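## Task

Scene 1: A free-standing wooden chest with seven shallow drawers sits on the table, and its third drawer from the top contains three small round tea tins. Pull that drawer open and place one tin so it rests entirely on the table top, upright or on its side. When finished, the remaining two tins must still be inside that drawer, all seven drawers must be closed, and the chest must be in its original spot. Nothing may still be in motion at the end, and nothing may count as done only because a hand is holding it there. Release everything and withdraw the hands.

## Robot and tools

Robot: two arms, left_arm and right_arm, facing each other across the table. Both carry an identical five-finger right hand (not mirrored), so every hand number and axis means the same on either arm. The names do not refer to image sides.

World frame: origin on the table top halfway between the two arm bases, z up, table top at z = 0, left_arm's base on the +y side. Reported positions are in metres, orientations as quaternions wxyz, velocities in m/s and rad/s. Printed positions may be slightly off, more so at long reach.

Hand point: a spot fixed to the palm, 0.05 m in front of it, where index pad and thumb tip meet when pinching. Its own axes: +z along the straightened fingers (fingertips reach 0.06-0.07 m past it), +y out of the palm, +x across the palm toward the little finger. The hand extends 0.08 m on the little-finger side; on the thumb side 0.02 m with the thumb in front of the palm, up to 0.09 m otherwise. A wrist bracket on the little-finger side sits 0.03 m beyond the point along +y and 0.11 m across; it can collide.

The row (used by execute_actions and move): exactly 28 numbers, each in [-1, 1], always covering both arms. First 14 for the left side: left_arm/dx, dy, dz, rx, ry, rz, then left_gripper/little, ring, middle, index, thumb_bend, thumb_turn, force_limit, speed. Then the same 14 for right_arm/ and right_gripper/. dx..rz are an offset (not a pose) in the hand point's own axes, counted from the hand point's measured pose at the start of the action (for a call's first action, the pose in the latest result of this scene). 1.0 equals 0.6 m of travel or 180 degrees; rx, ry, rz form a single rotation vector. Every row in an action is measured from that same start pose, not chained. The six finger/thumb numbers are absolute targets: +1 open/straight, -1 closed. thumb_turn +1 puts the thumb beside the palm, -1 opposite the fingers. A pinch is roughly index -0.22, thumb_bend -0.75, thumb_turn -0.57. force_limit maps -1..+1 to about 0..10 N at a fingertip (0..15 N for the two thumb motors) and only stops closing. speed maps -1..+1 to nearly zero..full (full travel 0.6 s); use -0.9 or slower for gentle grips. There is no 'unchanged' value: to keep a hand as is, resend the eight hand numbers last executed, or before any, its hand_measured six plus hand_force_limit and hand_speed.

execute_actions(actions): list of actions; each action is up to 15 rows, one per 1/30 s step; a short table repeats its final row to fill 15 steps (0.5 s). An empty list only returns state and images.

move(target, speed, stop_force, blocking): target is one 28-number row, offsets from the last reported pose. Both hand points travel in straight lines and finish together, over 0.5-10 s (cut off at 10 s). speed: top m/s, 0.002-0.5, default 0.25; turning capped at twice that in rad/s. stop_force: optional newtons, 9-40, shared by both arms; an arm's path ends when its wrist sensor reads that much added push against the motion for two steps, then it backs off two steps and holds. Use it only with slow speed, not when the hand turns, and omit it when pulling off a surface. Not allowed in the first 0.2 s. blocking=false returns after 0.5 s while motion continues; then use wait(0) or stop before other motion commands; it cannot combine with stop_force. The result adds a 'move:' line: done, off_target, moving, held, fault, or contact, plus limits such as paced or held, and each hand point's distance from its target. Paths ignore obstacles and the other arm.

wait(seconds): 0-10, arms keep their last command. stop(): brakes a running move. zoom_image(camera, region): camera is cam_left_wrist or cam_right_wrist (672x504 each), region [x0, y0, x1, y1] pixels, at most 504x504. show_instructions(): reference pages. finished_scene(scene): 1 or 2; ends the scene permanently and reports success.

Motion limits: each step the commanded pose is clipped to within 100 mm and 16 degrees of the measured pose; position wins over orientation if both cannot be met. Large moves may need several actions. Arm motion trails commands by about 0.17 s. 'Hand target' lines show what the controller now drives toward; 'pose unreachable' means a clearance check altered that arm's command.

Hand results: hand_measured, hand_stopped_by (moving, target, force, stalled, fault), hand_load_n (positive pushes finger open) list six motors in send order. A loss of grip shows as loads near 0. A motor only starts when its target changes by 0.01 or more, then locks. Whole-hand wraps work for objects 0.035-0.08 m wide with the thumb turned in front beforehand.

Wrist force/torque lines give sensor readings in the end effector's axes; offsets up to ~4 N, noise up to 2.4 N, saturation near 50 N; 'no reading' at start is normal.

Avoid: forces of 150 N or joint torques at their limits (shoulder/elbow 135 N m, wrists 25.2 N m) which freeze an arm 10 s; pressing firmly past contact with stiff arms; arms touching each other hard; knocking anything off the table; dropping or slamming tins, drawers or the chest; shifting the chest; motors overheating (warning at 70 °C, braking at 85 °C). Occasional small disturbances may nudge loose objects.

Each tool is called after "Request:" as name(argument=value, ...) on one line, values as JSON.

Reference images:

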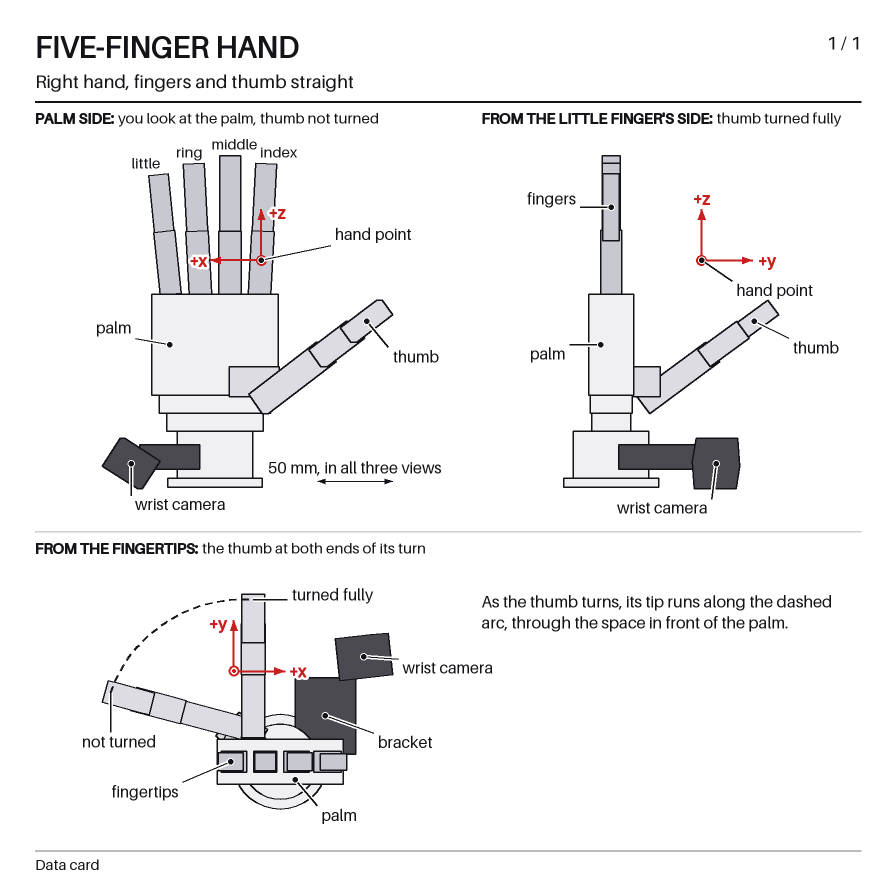

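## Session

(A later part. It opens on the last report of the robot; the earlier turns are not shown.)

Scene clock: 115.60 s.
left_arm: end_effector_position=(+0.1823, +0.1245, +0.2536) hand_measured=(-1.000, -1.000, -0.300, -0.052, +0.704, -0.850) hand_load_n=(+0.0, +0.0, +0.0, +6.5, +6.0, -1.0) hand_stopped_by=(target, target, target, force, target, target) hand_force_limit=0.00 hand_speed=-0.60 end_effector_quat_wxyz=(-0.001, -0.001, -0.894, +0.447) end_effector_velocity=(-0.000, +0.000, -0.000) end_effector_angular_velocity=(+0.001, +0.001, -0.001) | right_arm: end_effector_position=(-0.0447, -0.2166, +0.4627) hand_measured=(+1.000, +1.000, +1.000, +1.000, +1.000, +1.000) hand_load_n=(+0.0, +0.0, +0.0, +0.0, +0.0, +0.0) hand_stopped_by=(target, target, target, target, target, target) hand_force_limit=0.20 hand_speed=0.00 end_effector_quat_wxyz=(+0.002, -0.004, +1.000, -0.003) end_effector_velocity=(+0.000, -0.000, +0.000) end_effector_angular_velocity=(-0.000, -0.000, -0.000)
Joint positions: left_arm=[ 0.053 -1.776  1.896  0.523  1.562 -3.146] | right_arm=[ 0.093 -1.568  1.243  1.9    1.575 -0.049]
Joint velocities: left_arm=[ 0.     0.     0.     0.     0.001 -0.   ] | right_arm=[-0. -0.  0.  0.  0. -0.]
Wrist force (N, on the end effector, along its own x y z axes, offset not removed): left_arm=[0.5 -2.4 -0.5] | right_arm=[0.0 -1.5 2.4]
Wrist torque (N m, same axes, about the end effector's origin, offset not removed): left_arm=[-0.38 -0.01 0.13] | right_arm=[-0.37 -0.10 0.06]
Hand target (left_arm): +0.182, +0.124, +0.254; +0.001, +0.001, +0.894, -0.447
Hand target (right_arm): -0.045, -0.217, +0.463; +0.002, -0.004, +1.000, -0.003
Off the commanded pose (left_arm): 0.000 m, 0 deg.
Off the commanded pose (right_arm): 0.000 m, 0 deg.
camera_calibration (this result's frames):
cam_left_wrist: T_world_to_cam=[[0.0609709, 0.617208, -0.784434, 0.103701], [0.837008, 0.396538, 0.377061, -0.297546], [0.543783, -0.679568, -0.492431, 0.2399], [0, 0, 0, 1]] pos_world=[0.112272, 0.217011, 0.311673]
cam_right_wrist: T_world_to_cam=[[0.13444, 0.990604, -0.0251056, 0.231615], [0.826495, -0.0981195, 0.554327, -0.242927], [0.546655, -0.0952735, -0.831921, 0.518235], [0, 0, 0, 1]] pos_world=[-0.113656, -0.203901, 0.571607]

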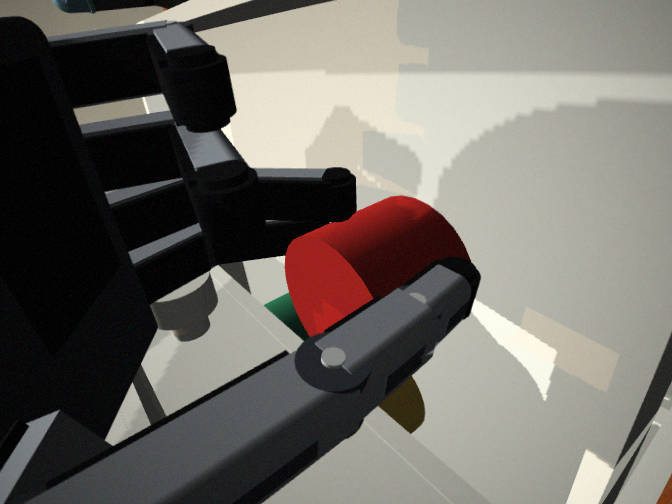

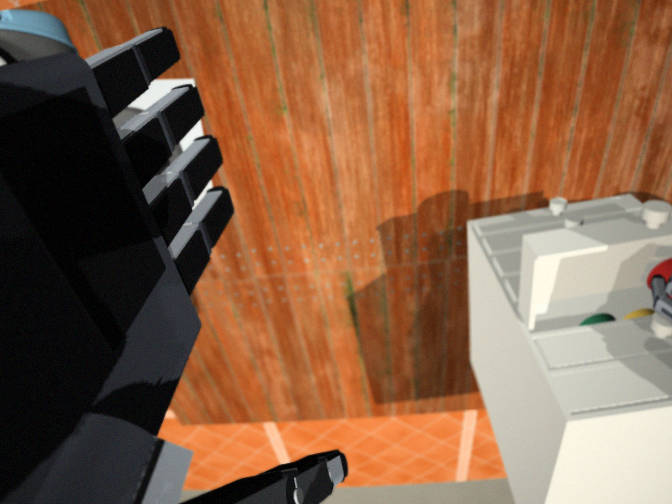

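Request:
execute_actions(actions=[[[0,0,0,0,0,0,-1,-1,-0.3,-0.5,0.4,-0.85,0.6,-0.7, 0,0,0,0,0,0,1,1,1,1,1,1,0.2,0]],[[0,0,0,0,0,0,-1,-1,-0.3,-0.5,0.4,-0.85,0.6,-0.7, 0,0,0,0,0,0,1,1,1,1,1,1,0.2,0]]])

Request:
move(target=[0.025,-0.08,-0.06,0,0,0,-1,-1,-0.3,-0.5,0.4,-0.85,0.6,-0.7, 0,0,0,0,0,0,1,1,1,1,1,1,0.2,0], speed=0.03)

Scene clock: 116.73 s.
left_arm: end_effector_position=(+0.1823, +0.1245, +0.2536) hand_measured=(-1.000, -1.000, -0.300, -0.064, +0.668, -0.850) hand_load_n=(+0.0, +0.0, +0.0, +12.0, +11.5, -2.0) hand_stopped_by=(target, target, target, force, force, target) hand_force_limit=0.60 hand_speed=-0.70 end_effector_quat_wxyz=(-0.001, -0.001, -0.894, +0.447) end_effector_velocity=(-0.000, +0.000, +0.000) end_effector_angular_velocity=(-0.001, +0.000, -0.001) | right_arm: end_effector_position=(-0.0447, -0.2166, +0.4627) hand_measured=(+1.000, +1.000, +1.000, +1.000, +1.000, +1.000) hand_load_n=(+0.0, +0.0, +0.0, +0.0, +0.0, +0.0) hand_stopped_by=(target, target, target, target, target, target) hand_force_limit=0.20 hand_speed=0.00 end_effector_quat_wxyz=(+0.002, -0.004, +1.000, -0.003) end_effector_velocity=(-0.000, +0.000, -0.000) end_effector_angular_velocity=(+0.001, +0.001, -0.000)
Joint positions: left_arm=[ 0.053 -1.776  1.896  0.523  1.562 -3.146] | right_arm=[ 0.093 -1.568  1.243  1.9    1.575 -0.049]
Joint velocities: left_arm=[-0.    -0.001 -0.     0.     0.001  0.   ] | right_arm=[ 0.    -0.     0.    -0.001 -0.001  0.   ]
Wrist force (N, on the end effector, along its own x y z axes, offset not removed): left_arm=[-0.5 -0.4 -1.6] | right_arm=[0.1 -2.9 2.1]
Wrist torque (N m, same axes, about the end effector's origin, offset not removed): left_arm=[-0.05 0.11 0.16] | right_arm=[-0.70 -0.06 0.07]
Hand target (left_arm): +0.182, +0.124, +0.254; +0.001, +0.001, +0.894, -0.447
Hand target (right_arm): -0.045, -0.217, +0.463; +0.002, -0.004, +1.000, -0.003
Off the commanded pose (left_arm): 0.000 m, 0 deg.
Off the commanded pose (right_arm): 0.000 m, 0 deg.
camera_calibration (this result's frames):
cam_left_wrist: T_world_to_cam=[[0.060971, 0.617208, -0.784434, 0.103701], [0.837008, 0.396538, 0.377061, -0.297545], [0.543783, -0.679568, -0.492431, 0.2399], [0, 0, 0, 1]] pos_world=[0.112272, 0.217011, 0.311673]
cam_right_wrist: T_world_to_cam=[[0.13444, 0.990604, -0.0251058, 0.231616], [0.826495, -0.0981195, 0.554326, -0.242927], [0.546654, -0.0952736, -0.831921, 0.518235], [0, 0, 0, 1]] pos_world=[-0.113656, -0.203901, 0.571607]

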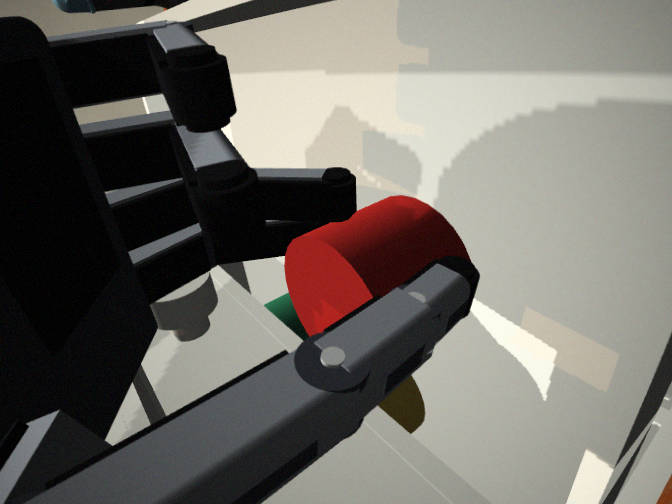

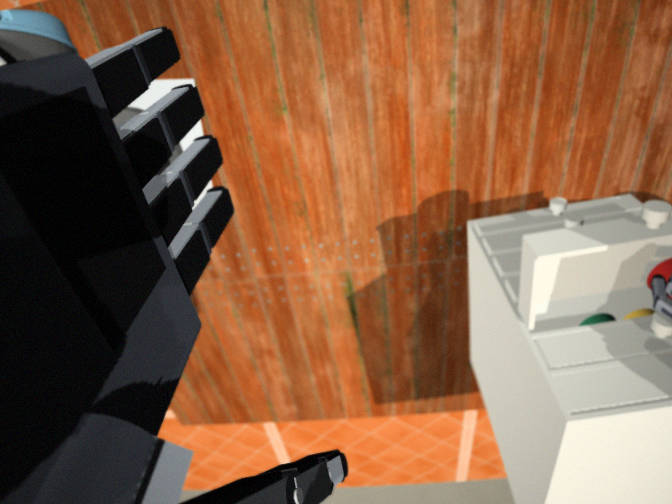

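Scene clock: 119.17 s.
left_arm: end_effector_position=(+0.1672, +0.1245, +0.3132) hand_measured=(-1.000, -1.000, -0.300, -0.064, +0.662, -0.850) hand_load_n=(+0.0, +0.0, +0.0, +0.0, +0.0, +0.0) hand_stopped_by=(target, target, target, force, force, target) hand_force_limit=0.60 hand_speed=-0.70 end_effector_quat_wxyz=(-0.001, -0.001, -0.894, +0.447) end_effector_velocity=(+0.000, +0.001, +0.003) end_effector_angular_velocity=(-0.000, -0.002, +0.003) | right_arm: end_effector_position=(-0.0447, -0.2166, +0.4627) hand_measured=(+1.000, +1.000, +1.000, +1.000, +1.000, +1.000) hand_load_n=(+0.0, +0.0, +0.0, +0.0, +0.0, +0.0) hand_stopped_by=(target, target, target, target, target, target) hand_force_limit=0.20 hand_speed=0.00 end_effector_quat_wxyz=(+0.002, -0.004, +1.000, -0.003) end_effector_velocity=(+0.000, -0.000, -0.000) end_effector_angular_velocity=(-0.000, +0.000, -0.000)
Joint positions: left_arm=[-0.01  -1.801  1.763  0.682  1.512 -3.183] | right_arm=[ 0.093 -1.568  1.243  1.9    1.575 -0.049]
Joint velocities: left_arm=[-0.003 -0.002 -0.006  0.008 -0.006 -0.002] | right_arm=[-0.  0. -0.  0. -0. -0.]
Wrist force (N, on the end effector, along its own x y z axes, offset not removed): left_arm=[-0.8 0.6 -0.9] | right_arm=[-1.4 -1.7 3.1]
Wrist torque (N m, same axes, about the end effector's origin, offset not removed): left_arm=[0.04 0.18 0.04] | right_arm=[-0.43 0.16 -0.01]
Hand target (left_arm): +0.167, +0.124, +0.314; +0.001, +0.001, +0.894, -0.447
Hand target (right_arm): -0.045, -0.217, +0.463; +0.002, -0.004, +1.000, -0.003
Off the commanded pose (left_arm): 0.000 m, 0 deg.
Off the commanded pose (right_arm): 0.000 m, 0 deg.
move: done
camera_calibration (this result's frames):
cam_left_wrist: T_world_to_cam=[[0.0608402, 0.61715, -0.78449, 0.151471], [0.837089, 0.396543, 0.376876, -0.307377], [0.543672, -0.679617, -0.492484, 0.277487], [0, 0, 0, 1]] pos_world=[0.0972247, 0.216992, 0.371328]
cam_right_wrist: T_world_to_cam=[[0.13444, 0.990604, -0.0251059, 0.231616], [0.826495, -0.0981195, 0.554326, -0.242927], [0.546654, -0.0952738, -0.831921, 0.518235], [0, 0, 0, 1]] pos_world=[-0.113656, -0.203901, 0.571607]

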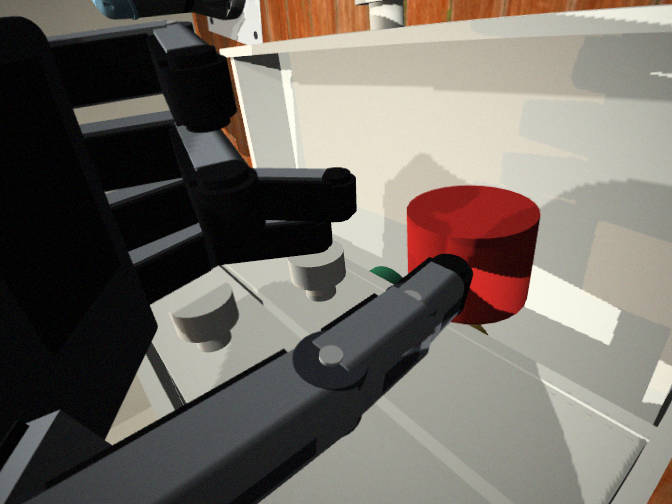

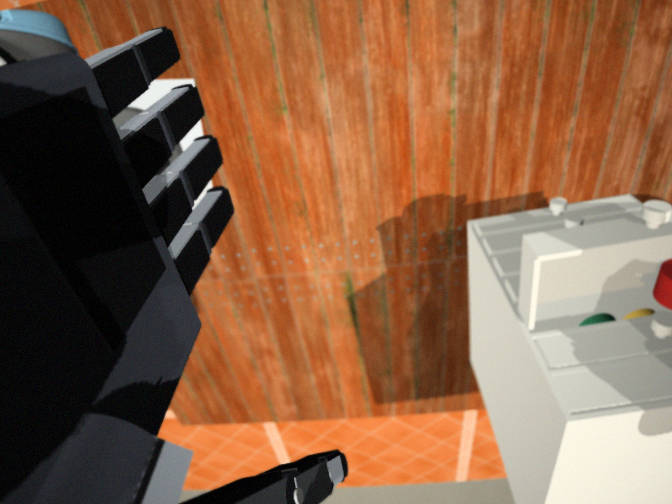

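Request:
move(target=[-0.035,0.0125,-0.017,0,0,0,-1,-1,0.7,0.7,0.8,-0.85,0.2,0, 0,0,0,0,0,0,1,1,1,1,1,1,0.2,0], speed=0.04)

Request:
move(target=[0,0.08,0.06,0,0,0,-1,-1,0.7,0.7,0.8,-0.85,0.2,0, 0,0,0,0,0,0,1,1,1,1,1,1,0.2,0], speed=0.015, stop_force=9)

Scene clock: 120.63 s.
left_arm: end_effector_position=(+0.1880, +0.1368, +0.3137) hand_measured=(-1.000, -1.000, +0.700, +0.702, +0.800, -0.850) hand_load_n=(+0.0, +0.0, +0.0, +9.5, +0.0, +0.0) hand_stopped_by=(target, target, target, target, target, target) hand_force_limit=0.20 hand_speed=0.00 end_effector_quat_wxyz=(-0.001, -0.001, -0.894, +0.448) end_effector_velocity=(+0.002, +0.001, +0.000) end_effector_angular_velocity=(+0.000, +0.000, +0.001) | right_arm: end_effector_position=(-0.0447, -0.2166, +0.4627) hand_measured=(+1.000, +1.000, +1.000, +1.000, +1.000, +1.000) hand_load_n=(+0.0, +0.0, +0.0, +0.0, +0.0, +0.0) hand_stopped_by=(target, target, target, target, target, target) hand_force_limit=0.20 hand_speed=0.00 end_effector_quat_wxyz=(+0.002, -0.004, +1.000, -0.003) end_effector_velocity=(+0.000, -0.000, +0.000) end_effector_angular_velocity=(-0.000, -0.001, -0.000)
Joint positions: left_arm=[ 0.077 -1.805  1.765  0.682  1.582 -3.131] | right_arm=[ 0.093 -1.568  1.243  1.9    1.575 -0.049]
Joint velocities: left_arm=[ 0.009 -0.    -0.     0.001  0.007  0.005] | right_arm=[ 0.    -0.    -0.     0.     0.001  0.   ]
Wrist force (N, on the end effector, along its own x y z axes, offset not removed): left_arm=[50.0 -36.8 -6.3] | right_arm=[-0.8 -2.8 2.8]
Wrist torque (N m, same axes, about the end effector's origin, offset not removed): left_arm=[0.89 2.66 2.91] | right_arm=[-0.68 0.01 0.08]
Hand target (left_arm): +0.188, +0.137, +0.313; +0.001, +0.001, +0.894, -0.447
Hand target (right_arm): -0.045, -0.217, +0.463; +0.002, -0.004, +1.000, -0.003
Off the commanded pose (left_arm): 0.000 m, 0 deg.
Off the commanded pose (right_arm): 0.000 m, 0 deg.
move: done
camera_calibration (this result's frames):
cam_left_wrist: T_world_to_cam=[[0.0611595, 0.616403, -0.785052, 0.143141], [0.837067, 0.396738, 0.37672, -0.329756], [0.543671, -0.680181, -0.491706, 0.274638], [0, 0, 0, 1]] pos_world=[0.117961, 0.229398, 0.37164]
cam_right_wrist: T_world_to_cam=[[0.13444, 0.990604, -0.0251058, 0.231616], [0.826495, -0.0981195, 0.554326, -0.242927], [0.546654, -0.0952737, -0.831921, 0.518235], [0, 0, 0, 1]] pos_world=[-0.113656, -0.203901, 0.571607]

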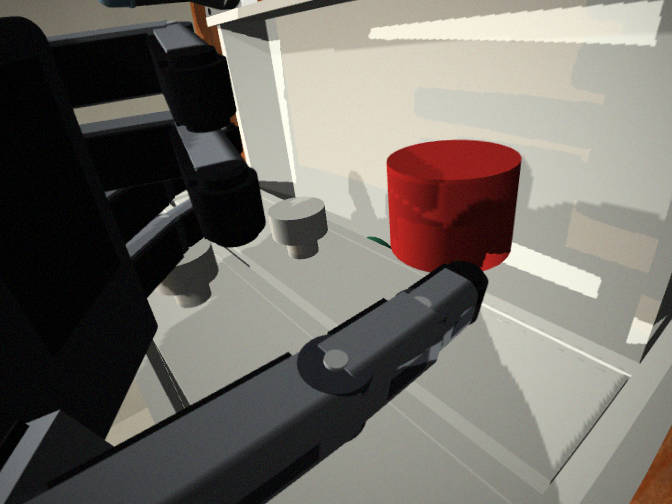

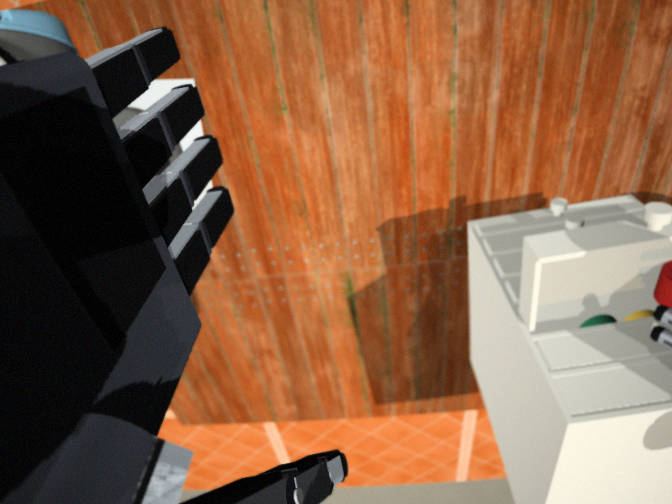

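Scene clock: 121.13 s.
left_arm: end_effector_position=(+0.1880, +0.1368, +0.3136) hand_measured=(-1.000, -1.000, +0.700, +0.702, +0.800, -0.850) hand_load_n=(+0.0, +0.0, +0.0, +10.0, +0.0, +0.0) hand_stopped_by=(target, target, target, target, target, target) hand_force_limit=0.20 hand_speed=0.00 end_effector_quat_wxyz=(-0.001, -0.001, -0.894, +0.448) end_effector_velocity=(-0.000, -0.000, -0.000) end_effector_angular_velocity=(+0.000, +0.001, -0.001) | right_arm: end_effector_position=(-0.0447, -0.2166, +0.4627) hand_measured=(+1.000, +1.000, +1.000, +1.000, +1.000, +1.000) hand_load_n=(+0.0, +0.0, +0.0, +0.0, +0.0, +0.0) hand_stopped_by=(target, target, target, target, target, target) hand_force_limit=0.20 hand_speed=0.00 end_effector_quat_wxyz=(+0.002, -0.004, +1.000, -0.003) end_effector_velocity=(+0.000, -0.000, -0.000) end_effector_angular_velocity=(-0.000, -0.000, +0.000)
Joint positions: left_arm=[ 0.077 -1.805  1.765  0.682  1.582 -3.131] | right_arm=[ 0.093 -1.568  1.243  1.9    1.575 -0.049]
Joint velocities: left_arm=[-0.     0.001 -0.001  0.     0.001 -0.   ] | right_arm=[ 0. -0.  0.  0.  0.  0.]
Wrist force (N, on the end effector, along its own x y z axes, offset not removed): left_arm=[50.0 -37.5 -6.6] | right_arm=[-0.3 -1.3 2.5]
Wrist torque (N m, same axes, about the end effector's origin, offset not removed): left_arm=[0.93 2.67 2.90] | right_arm=[-0.38 0.02 0.08]
Hand target (left_arm): +0.188, +0.137, +0.314; +0.001, +0.001, +0.894, -0.448
Hand target (right_arm): -0.045, -0.217, +0.463; +0.002, -0.004, +1.000, -0.003
Off the commanded pose (left_arm): 0.060 m, 0 deg.
Off the commanded pose (right_arm): 0.000 m, 0 deg.
move: contact (left_arm)
camera_calibration (this result's frames):
cam_left_wrist: T_world_to_cam=[[0.061167, 0.616362, -0.785084, 0.143131], [0.837039, 0.396788, 0.376729, -0.329764], [0.543713, -0.680189, -0.491648, 0.274576], [0, 0, 0, 1]] pos_world=[0.11798, 0.22939, 0.371597]
cam_right_wrist: T_world_to_cam=[[0.134441, 0.990604, -0.0251058, 0.231616], [0.826495, -0.0981197, 0.554327, -0.242928], [0.546655, -0.0952738, -0.83192, 0.518235], [0, 0, 0, 1]] pos_world=[-0.113656, -0.203901, 0.571607]

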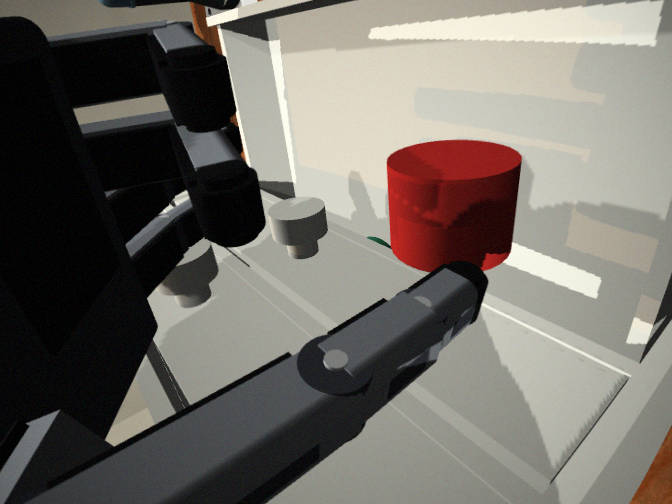

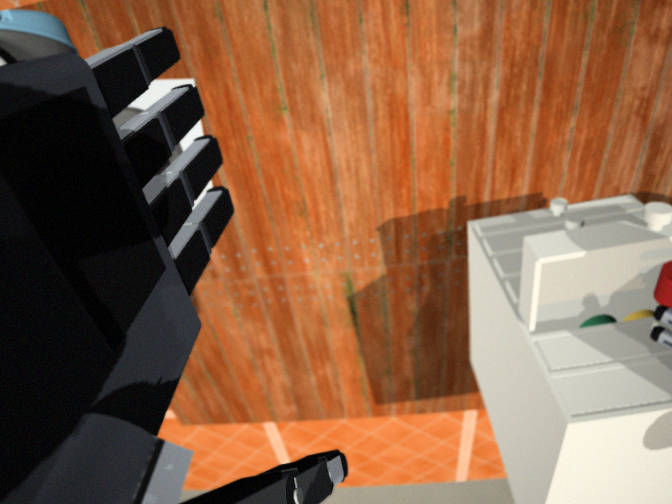

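Request:
move(target=[0.04,0,0,0,0,0,-1,-1,0.7,0.7,0.8,-0.85,0.2,0, 0,0,0,0,0,0,1,1,1,1,1,1,0.2,0], speed=0.03)

Request:
move(target=[0,0.05,0.0375,0,0,0,-1,-1,0.7,0.7,0.8,-0.85,0.2,0, 0,0,0,0,0,0,1,1,1,1,1,1,0.2,0], speed=0.02, stop_force=9)

Scene clock: 122.53 s.
left_arm: end_effector_position=(+0.1643, +0.1368, +0.3135) hand_measured=(-1.000, -1.000, +0.700, +0.700, +0.800, -0.850) hand_load_n=(+0.0, +0.0, +0.0, +0.0, +0.0, +0.0) hand_stopped_by=(target, target, target, target, target, target) hand_force_limit=0.20 hand_speed=0.00 end_effector_quat_wxyz=(-0.000, -0.001, -0.894, +0.448) end_effector_velocity=(-0.003, +0.000, -0.000) end_effector_angular_velocity=(+0.001, -0.001, +0.001) | right_arm: end_effector_position=(-0.0447, -0.2166, +0.4627) hand_measured=(+1.000, +1.000, +1.000, +1.000, +1.000, +1.000) hand_load_n=(+0.0, +0.0, +0.0, +0.0, +0.0, +0.0) hand_stopped_by=(target, target, target, target, target, target) hand_force_limit=0.20 hand_speed=0.00 end_effector_quat_wxyz=(+0.002, -0.004, +1.000, -0.003) end_effector_velocity=(+0.000, -0.000, -0.000) end_effector_angular_velocity=(-0.001, -0.001, -0.000)
Joint positions: left_arm=[-0.027 -1.836  1.788  0.691  1.499 -3.194] | right_arm=[ 0.093 -1.568  1.243  1.9    1.575 -0.049]
Joint velocities: left_arm=[-0.014 -0.004  0.003  0.002 -0.012 -0.008] | right_arm=[-0.    -0.     0.001  0.     0.001  0.   ]
Wrist force (N, on the end effector, along its own x y z axes, offset not removed): left_arm=[-0.6 1.1 -0.5] | right_arm=[0.2 -2.4 2.3]
Wrist torque (N m, same axes, about the end effector's origin, offset not removed): left_arm=[0.07 0.19 0.17] | right_arm=[-0.45 -0.02 0.14]
Hand target (left_arm): +0.164, +0.137, +0.314; +0.001, +0.001, +0.894, -0.448
Hand target (right_arm): -0.045, -0.217, +0.463; +0.002, -0.004, +1.000, -0.003
Off the commanded pose (left_arm): 0.000 m, 0 deg.
Off the commanded pose (right_arm): 0.000 m, 0 deg.
move: done
camera_calibration (this result's frames):
cam_left_wrist: T_world_to_cam=[[0.0609419, 0.616321, -0.785134, 0.144553], [0.837243, 0.396688, 0.376382, -0.309841], [0.543425, -0.680285, -0.491835, 0.287567], [0, 0, 0, 1]] pos_world=[0.0943315, 0.229447, 0.371547]
cam_right_wrist: T_world_to_cam=[[0.134441, 0.990604, -0.0251058, 0.231616], [0.826495, -0.0981197, 0.554327, -0.242928], [0.546655, -0.0952738, -0.83192, 0.518235], [0, 0, 0, 1]] pos_world=[-0.113656, -0.203901, 0.571607]

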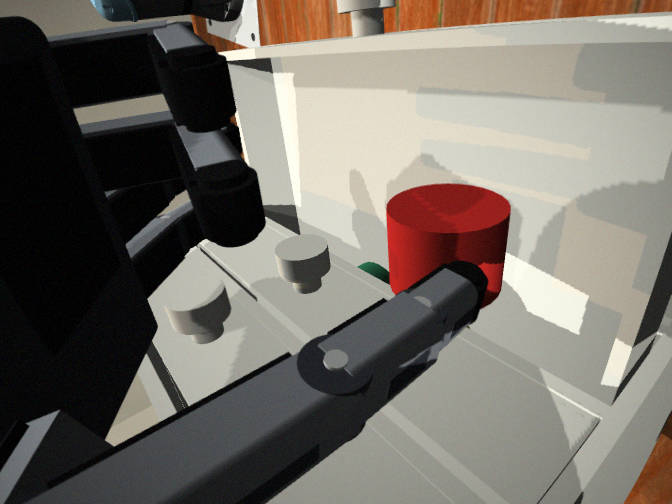

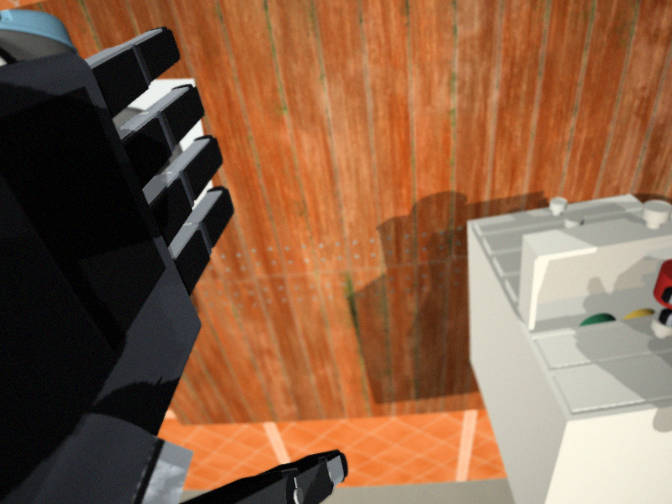

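Scene clock: 124.73 s.
left_arm: end_effector_position=(+0.1644, +0.1368, +0.2763) hand_measured=(-1.000, -1.000, +0.700, +0.700, +0.800, -0.850) hand_load_n=(+0.0, +0.0, +0.0, +0.0, +0.0, +0.0) hand_stopped_by=(target, target, target, target, target, target) hand_force_limit=0.20 hand_speed=0.00 end_effector_quat_wxyz=(-0.000, -0.001, -0.894, +0.448) end_effector_velocity=(-0.000, +0.000, -0.003) end_effector_angular_velocity=(+0.001, +0.001, -0.001) | right_arm: end_effector_position=(-0.0447, -0.2166, +0.4627) hand_measured=(+1.000, +1.000, +1.000, +1.000, +1.000, +1.000) hand_load_n=(+0.0, +0.0, +0.0, +0.0, +0.0, +0.0) hand_stopped_by=(target, target, target, target, target, target) hand_force_limit=0.20 hand_speed=0.00 end_effector_quat_wxyz=(+0.002, -0.004, +1.000, -0.003) end_effector_velocity=(-0.000, +0.000, +0.000) end_effector_angular_velocity=(+0.001, +0.001, +0.000)
Joint positions: left_arm=[-0.026 -1.835  1.883  0.596  1.499 -3.193] | right_arm=[ 0.093 -1.568  1.243  1.9    1.575 -0.049]
Joint velocities: left_arm=[ 0.     0.001  0.006 -0.006  0.002  0.   ] | right_arm=[ 0.     0.    -0.001 -0.001 -0.001 -0.   ]
Wrist force (N, on the end effector, along its own x y z axes, offset not removed): left_arm=[0.8 -0.4 -1.3] | right_arm=[0.8 -2.7 2.2]
Wrist torque (N m, same axes, about the end effector's origin, offset not removed): left_arm=[-0.13 -0.03 0.16] | right_arm=[-0.52 -0.16 0.19]
Hand target (left_arm): +0.164, +0.137, +0.276; +0.000, +0.001, +0.894, -0.448
Hand target (right_arm): -0.045, -0.217, +0.463; +0.002, -0.004, +1.000, -0.003
Off the commanded pose (left_arm): 0.000 m, 0 deg.
Off the commanded pose (right_arm): 0.000 m, 0 deg.
move: done
camera_calibration (this result's frames):
cam_left_wrist: T_world_to_cam=[[0.0609393, 0.616346, -0.785114, 0.115319], [0.837244, 0.396676, 0.376392, -0.295897], [0.543424, -0.680269, -0.491859, 0.269226], [0, 0, 0, 1]] pos_world=[0.0944069, 0.229445, 0.334333]
cam_right_wrist: T_world_to_cam=[[0.134441, 0.990604, -0.0251058, 0.231616], [0.826495, -0.0981197, 0.554327, -0.242928], [0.546654, -0.0952738, -0.831921, 0.518235], [0, 0, 0, 1]] pos_world=[-0.113656, -0.203901, 0.571607]

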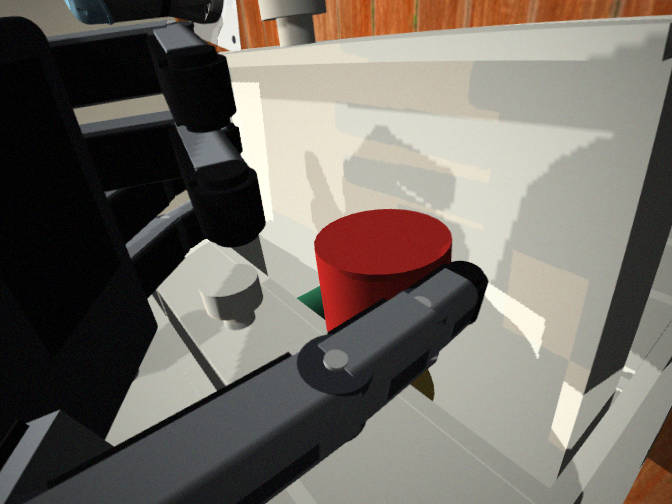

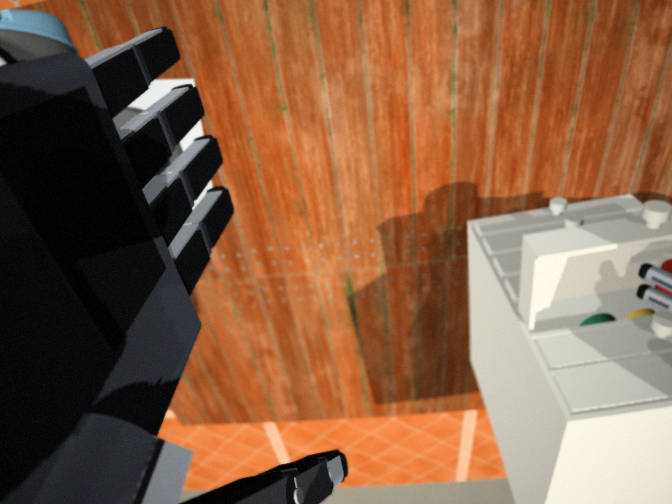

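Request:
move(target=[-0.026,0.005,-0.007,0,0,0,-1,-1,0.7,0.7,0.8,-0.75,0.2,0, 0,0,0,0,0,0,1,1,1,1,1,1,0.2,0], speed=0.015, stop_force=9)

Request:
move(target=[0,0.037,0.028,0,0,0,-1,-1,0.7,0.7,0.8,-0.75,0.2,0, 0,0,0,0,0,0,1,1,1,1,1,1,0.2,0], speed=0.012, stop_force=9)

Scene clock: 126.40 s.
left_arm: end_effector_position=(+0.1797, +0.1419, +0.2765) hand_measured=(-1.000, -1.000, +0.700, +0.700, +0.800, -0.750) hand_load_n=(+0.0, +0.0, +0.0, +0.0, +0.0, +0.0) hand_stopped_by=(target, target, target, target, target, target) hand_force_limit=0.20 hand_speed=0.00 end_effector_quat_wxyz=(-0.001, -0.001, -0.894, +0.448) end_effector_velocity=(+0.003, +0.001, -0.000) end_effector_angular_velocity=(+0.002, -0.001, +0.001) | right_arm: end_effector_position=(-0.0447, -0.2166, +0.4627) hand_measured=(+1.000, +1.000, +1.000, +1.000, +1.000, +1.000) hand_load_n=(+0.0, +0.0, +0.0, +0.0, +0.0, +0.0) hand_stopped_by=(target, target, target, target, target, target) hand_force_limit=0.20 hand_speed=0.00 end_effector_quat_wxyz=(+0.002, -0.004, +1.000, -0.003) end_effector_velocity=(+0.000, +0.000, -0.000) end_effector_angular_velocity=(-0.001, -0.002, +0.000)
Joint positions: left_arm=[ 0.041 -1.828  1.877  0.593  1.553 -3.153] | right_arm=[ 0.093 -1.568  1.243  1.9    1.575 -0.049]
Joint velocities: left_arm=[ 0.011  0.002 -0.002  0.001  0.007  0.006] | right_arm=[ 0.     0.     0.     0.     0.002 -0.   ]
Wrist force (N, on the end effector, along its own x y z axes, offset not removed): left_arm=[0.8 -0.4 -0.2] | right_arm=[-1.4 -2.3 2.5]
Wrist torque (N m, same axes, about the end effector's origin, offset not removed): left_arm=[-0.22 -0.01 0.09] | right_arm=[-0.49 0.13 -0.01]
Hand target (left_arm): +0.180, +0.142, +0.276; +0.001, +0.001, +0.894, -0.448
Hand target (right_arm): -0.045, -0.217, +0.463; +0.002, -0.004, +1.000, -0.003
Off the commanded pose (left_arm): 0.000 m, 0 deg.
Off the commanded pose (right_arm): 0.000 m, 0 deg.
move: done
camera_calibration (this result's frames):
cam_left_wrist: T_world_to_cam=[[0.0610854, 0.616356, -0.785095, 0.111367], [0.837128, 0.396729, 0.376595, -0.310859], [0.543586, -0.680229, -0.491734, 0.264323], [0, 0, 0, 1]] pos_world=[0.109743, 0.234486, 0.334478]
cam_right_wrist: T_world_to_cam=[[0.134441, 0.990604, -0.0251057, 0.231615], [0.826495, -0.0981198, 0.554326, -0.242928], [0.546654, -0.0952737, -0.831921, 0.518235], [0, 0, 0, 1]] pos_world=[-0.113656, -0.203901, 0.571607]

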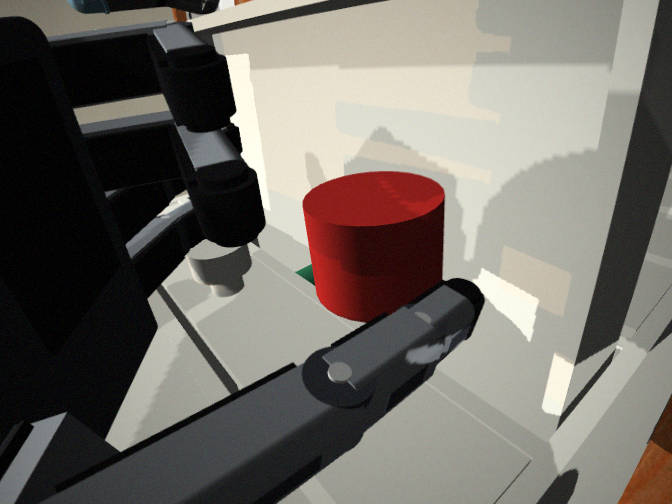

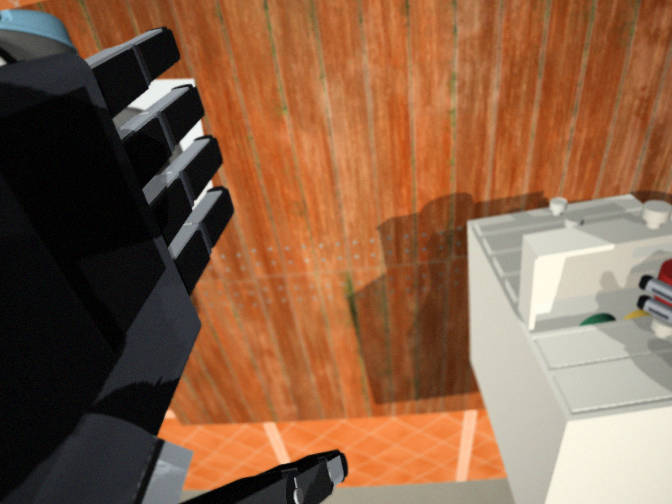

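Scene clock: 128.97 s.
left_arm: end_effector_position=(+0.1798, +0.1418, +0.2490) hand_measured=(-1.000, -1.000, +0.700, +0.700, +0.800, -0.750) hand_load_n=(+0.0, +0.0, +0.0, +0.0, +0.0, +0.0) hand_stopped_by=(target, target, target, target, target, target) hand_force_limit=0.20 hand_speed=0.00 end_effector_quat_wxyz=(-0.001, -0.001, -0.894, +0.448) end_effector_velocity=(-0.000, -0.000, -0.003) end_effector_angular_velocity=(-0.000, +0.001, -0.000) | right_arm: end_effector_position=(-0.0447, -0.2166, +0.4627) hand_measured=(+1.000, +1.000, +1.000, +1.000, +1.000, +1.000) hand_load_n=(+0.0, +0.0, +0.0, +0.0, +0.0, +0.0) hand_stopped_by=(target, target, target, target, target, target) hand_force_limit=0.20 hand_speed=0.00 end_effector_quat_wxyz=(+0.002, -0.004, +1.000, -0.003) end_effector_velocity=(-0.000, -0.000, +0.000) end_effector_angular_velocity=(+0.000, -0.000, +0.001)
Joint positions: left_arm=[ 0.042 -1.822  1.943  0.521  1.553 -3.153] | right_arm=[ 0.093 -1.568  1.243  1.9    1.575 -0.049]
Joint velocities: left_arm=[-0.     0.001  0.006 -0.007  0.    -0.   ] | right_arm=[ 0.001 -0.    -0.     0.     0.    -0.   ]
Wrist force (N, on the end effector, along its own x y z axes, offset not removed): left_arm=[0.6 -0.9 0.4] | right_arm=[0.3 -1.9 1.4]
Wrist torque (N m, same axes, about the end effector's origin, offset not removed): left_arm=[-0.45 -0.06 0.11] | right_arm=[-0.43 0.00 0.18]
Hand target (left_arm): +0.180, +0.142, +0.249; +0.001, +0.001, +0.894, -0.448
Hand target (right_arm): -0.045, -0.217, +0.463; +0.002, -0.004, +1.000, -0.003
Off the commanded pose (left_arm): 0.000 m, 0 deg.
Off the commanded pose (right_arm): 0.000 m, 0 deg.
move: done
camera_calibration (this result's frames):
cam_left_wrist: T_world_to_cam=[[0.0610839, 0.616377, -0.785078, 0.0898081], [0.837128, 0.396719, 0.376604, -0.300491], [0.543585, -0.680216, -0.491754, 0.250672], [0, 0, 0, 1]] pos_world=[0.109803, 0.234366, 0.306941]
cam_right_wrist: T_world_to_cam=[[0.13444, 0.990604, -0.0251059, 0.231616], [0.826495, -0.0981194, 0.554327, -0.242927], [0.546655, -0.0952738, -0.83192, 0.518235], [0, 0, 0, 1]] pos_world=[-0.113656, -0.203901, 0.571607]

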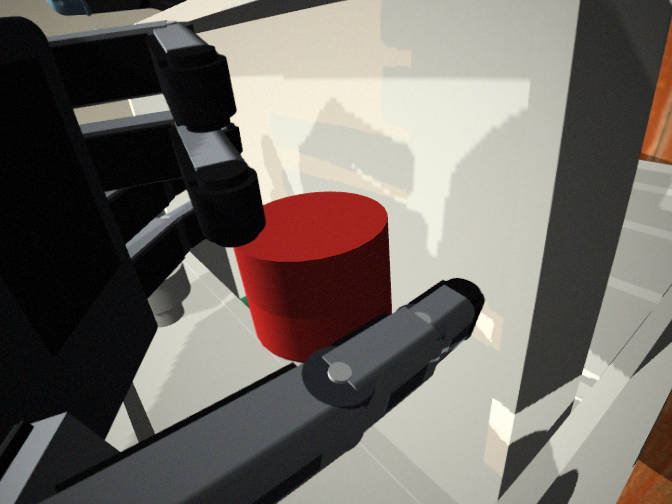

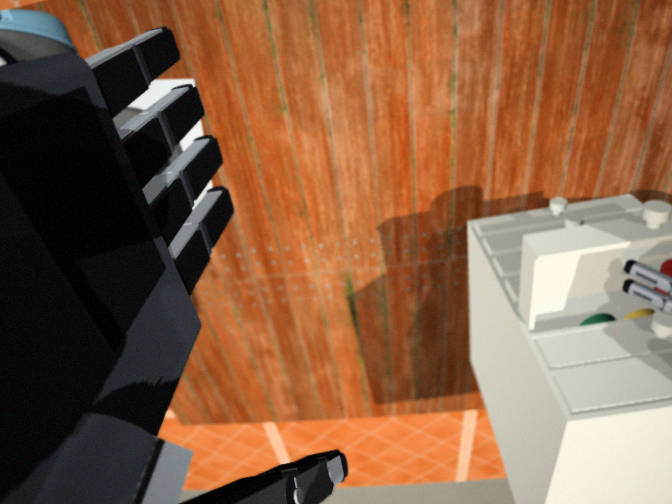

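Request:
execute_actions(actions=[[[0,0,0,0,0,0,-1,-1,-0.2,-0.4,0,-0.75,0.4,-0.6, 0,0,0,0,0,0,1,1,1,1,1,1,0.2,0]],[[0,0,0,0,0,0,-1,-1,-0.2,-0.4,0,-0.75,0.4,-0.6, 0,0,0,0,0,0,1,1,1,1,1,1,0.2,0]],[[0,0,0,0,0,0,-1,-1,-0.2,-0.4,0,-0.75,0.4,-0.6, 0,0,0,0,0,0,1,1,1,1,1,1,0.2,0]],[[0,0,0,0,0,0,-1,-1,-0.2,-0.4,0,-0.75,0.4,-0.6, 0,0,0,0,0,0,1,1,1,1,1,1,0.2,0]]])

Request:
move(target=[0.02,-0.067,-0.05,0,0,0,-1,-1,-0.2,-0.4,0,-0.75,0.4,-0.6, 0,0,0,0,0,0,1,1,1,1,1,1,0.2,0], speed=0.03)

Scene clock: 131.17 s.
left_arm: end_effector_position=(+0.1798, +0.1418, +0.2489) hand_measured=(-1.000, -1.000, -0.200, +0.062, +0.412, -0.750) hand_load_n=(+0.0, +0.0, +0.0, +10.5, +10.5, +0.0) hand_stopped_by=(target, target, target, force, force, target) hand_force_limit=0.40 hand_speed=-0.60 end_effector_quat_wxyz=(-0.001, -0.001, -0.894, +0.448) end_effector_velocity=(+0.000, +0.000, +0.000) end_effector_angular_velocity=(-0.000, -0.001, +0.002) | right_arm: end_effector_position=(-0.0447, -0.2166, +0.4627) hand_measured=(+1.000, +1.000, +1.000, +1.000, +1.000, +1.000) hand_load_n=(+0.0, +0.0, +0.0, +0.0, +0.0, +0.0) hand_stopped_by=(target, target, target, target, target, target) hand_force_limit=0.20 hand_speed=0.00 end_effector_quat_wxyz=(+0.002, -0.004, +1.000, -0.003) end_effector_velocity=(-0.000, +0.000, -0.000) end_effector_angular_velocity=(+0.000, +0.001, +0.000)
Joint positions: left_arm=[ 0.042 -1.822  1.943  0.521  1.553 -3.153] | right_arm=[ 0.093 -1.568  1.243  1.9    1.575 -0.049]
Joint velocities: left_arm=[-0.    -0.    -0.    -0.    -0.002 -0.   ] | right_arm=[ 0.     0.    -0.    -0.    -0.001 -0.   ]
Wrist force (N, on the end effector, along its own x y z axes, offset not removed): left_arm=[1.1 0.5 0.0] | right_arm=[-0.3 -1.9 2.5]
Wrist torque (N m, same axes, about the end effector's origin, offset not removed): left_arm=[-0.14 -0.09 0.24] | right_arm=[-0.45 -0.03 0.12]
Hand target (left_arm): +0.180, +0.142, +0.249; +0.001, +0.001, +0.894, -0.448
Hand target (right_arm): -0.045, -0.217, +0.463; +0.002, -0.004, +1.000, -0.003
Off the commanded pose (left_arm): 0.000 m, 0 deg.
Off the commanded pose (right_arm): 0.000 m, 0 deg.
camera_calibration (this result's frames):
cam_left_wrist: T_world_to_cam=[[0.0610874, 0.616443, -0.785026, 0.0897569], [0.837127, 0.396686, 0.376641, -0.30048], [0.543587, -0.680175, -0.491809, 0.250657], [0, 0, 0, 1]] pos_world=[0.109803, 0.234356, 0.306909]
cam_right_wrist: T_world_to_cam=[[0.13444, 0.990604, -0.0251059, 0.231616], [0.826495, -0.0981195, 0.554327, -0.242927], [0.546654, -0.0952738, -0.831921, 0.518235], [0, 0, 0, 1]] pos_world=[-0.113656, -0.203901, 0.571607]

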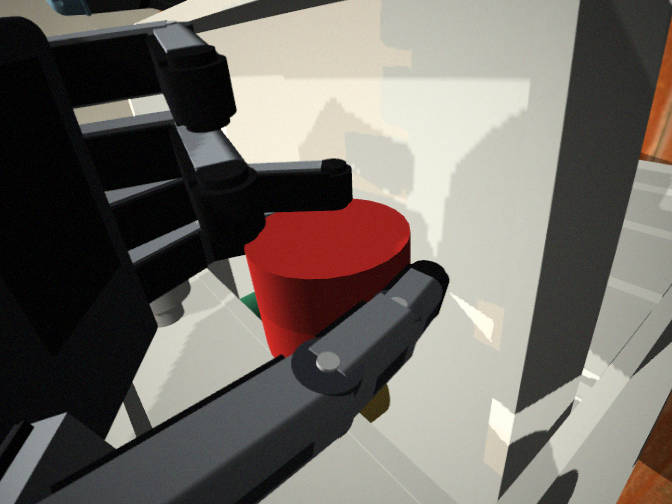

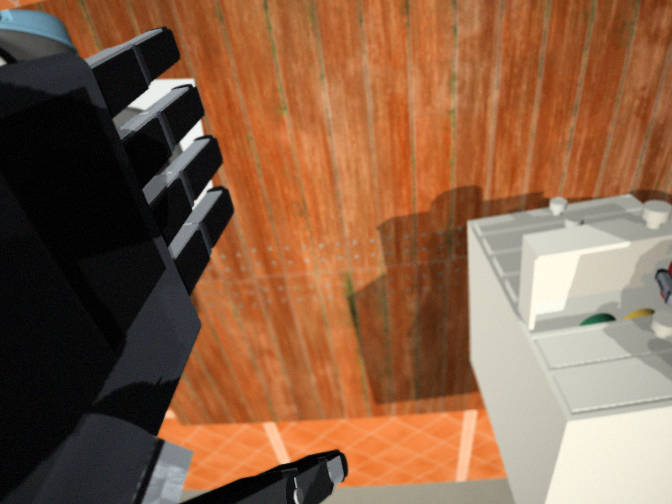

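Scene clock: 133.23 s.
left_arm: end_effector_position=(+0.1678, +0.1417, +0.2987) hand_measured=(-1.000, -1.000, -0.200, +0.062, +0.412, -0.750) hand_load_n=(+0.0, +0.0, +0.0, +10.5, +10.5, +0.0) hand_stopped_by=(target, target, target, force, force, target) hand_force_limit=0.40 hand_speed=-0.60 end_effector_quat_wxyz=(-0.000, -0.001, -0.894, +0.448) end_effector_velocity=(-0.000, -0.000, +0.002) end_effector_angular_velocity=(+0.001, -0.001, +0.001) | right_arm: end_effector_position=(-0.0447, -0.2166, +0.4627) hand_measured=(+1.000, +1.000, +1.000, +1.000, +1.000, +1.000) hand_load_n=(+0.0, +0.0, +0.0, +0.0, +0.0, +0.0) hand_stopped_by=(target, target, target, target, target, target) hand_force_limit=0.20 hand_speed=0.00 end_effector_quat_wxyz=(+0.002, -0.004, +1.000, -0.003) end_effector_velocity=(-0.000, +0.000, -0.000) end_effector_angular_velocity=(+0.001, +0.001, +0.000)
Joint positions: left_arm=[-0.013 -1.845  1.832  0.656  1.51  -3.185] | right_arm=[ 0.093 -1.568  1.243  1.9    1.575 -0.049]
Joint velocities: left_arm=[-0.003  0.001 -0.007  0.007 -0.004 -0.002] | right_arm=[ 0.     0.     0.    -0.001 -0.001 -0.   ]
Wrist force (N, on the end effector, along its own x y z axes, offset not removed): left_arm=[0.4 -0.5 -0.9] | right_arm=[-0.7 -2.9 1.3]
Wrist torque (N m, same axes, about the end effector's origin, offset not removed): left_arm=[-0.21 0.13 0.07] | right_arm=[-0.56 0.08 0.04]
Hand target (left_arm): +0.168, +0.142, +0.299; +0.000, +0.001, +0.894, -0.448
Hand target (right_arm): -0.045, -0.217, +0.463; +0.002, -0.004, +1.000, -0.003
Off the commanded pose (left_arm): 0.000 m, 0 deg.
Off the commanded pose (right_arm): 0.000 m, 0 deg.
move: done
camera_calibration (this result's frames):
cam_left_wrist: T_world_to_cam=[[0.0609741, 0.61639, -0.785076, 0.129694], [0.837202, 0.396686, 0.376474, -0.30909], [0.543484, -0.680223, -0.491856, 0.281674], [0, 0, 0, 1]] pos_world=[0.0977774, 0.23427, 0.356727]
cam_right_wrist: T_world_to_cam=[[0.134441, 0.990604, -0.0251059, 0.231616], [0.826495, -0.0981196, 0.554326, -0.242927], [0.546654, -0.0952738, -0.831921, 0.518235], [0, 0, 0, 1]] pos_world=[-0.113656, -0.203901, 0.571607]

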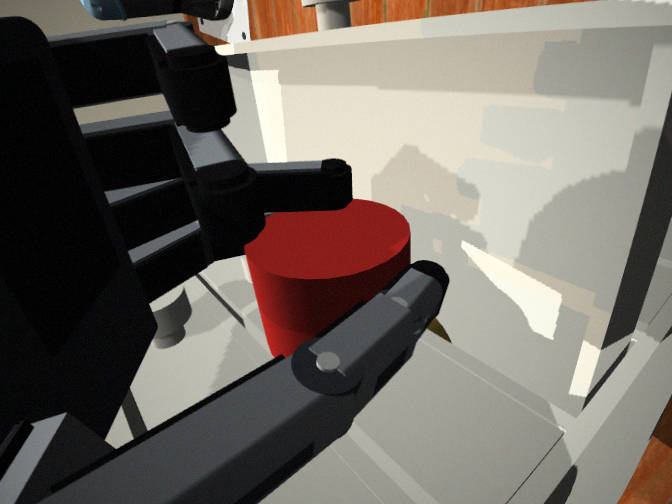

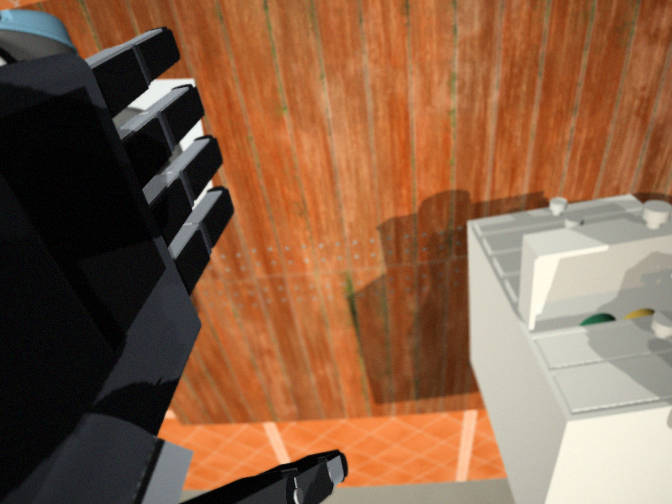

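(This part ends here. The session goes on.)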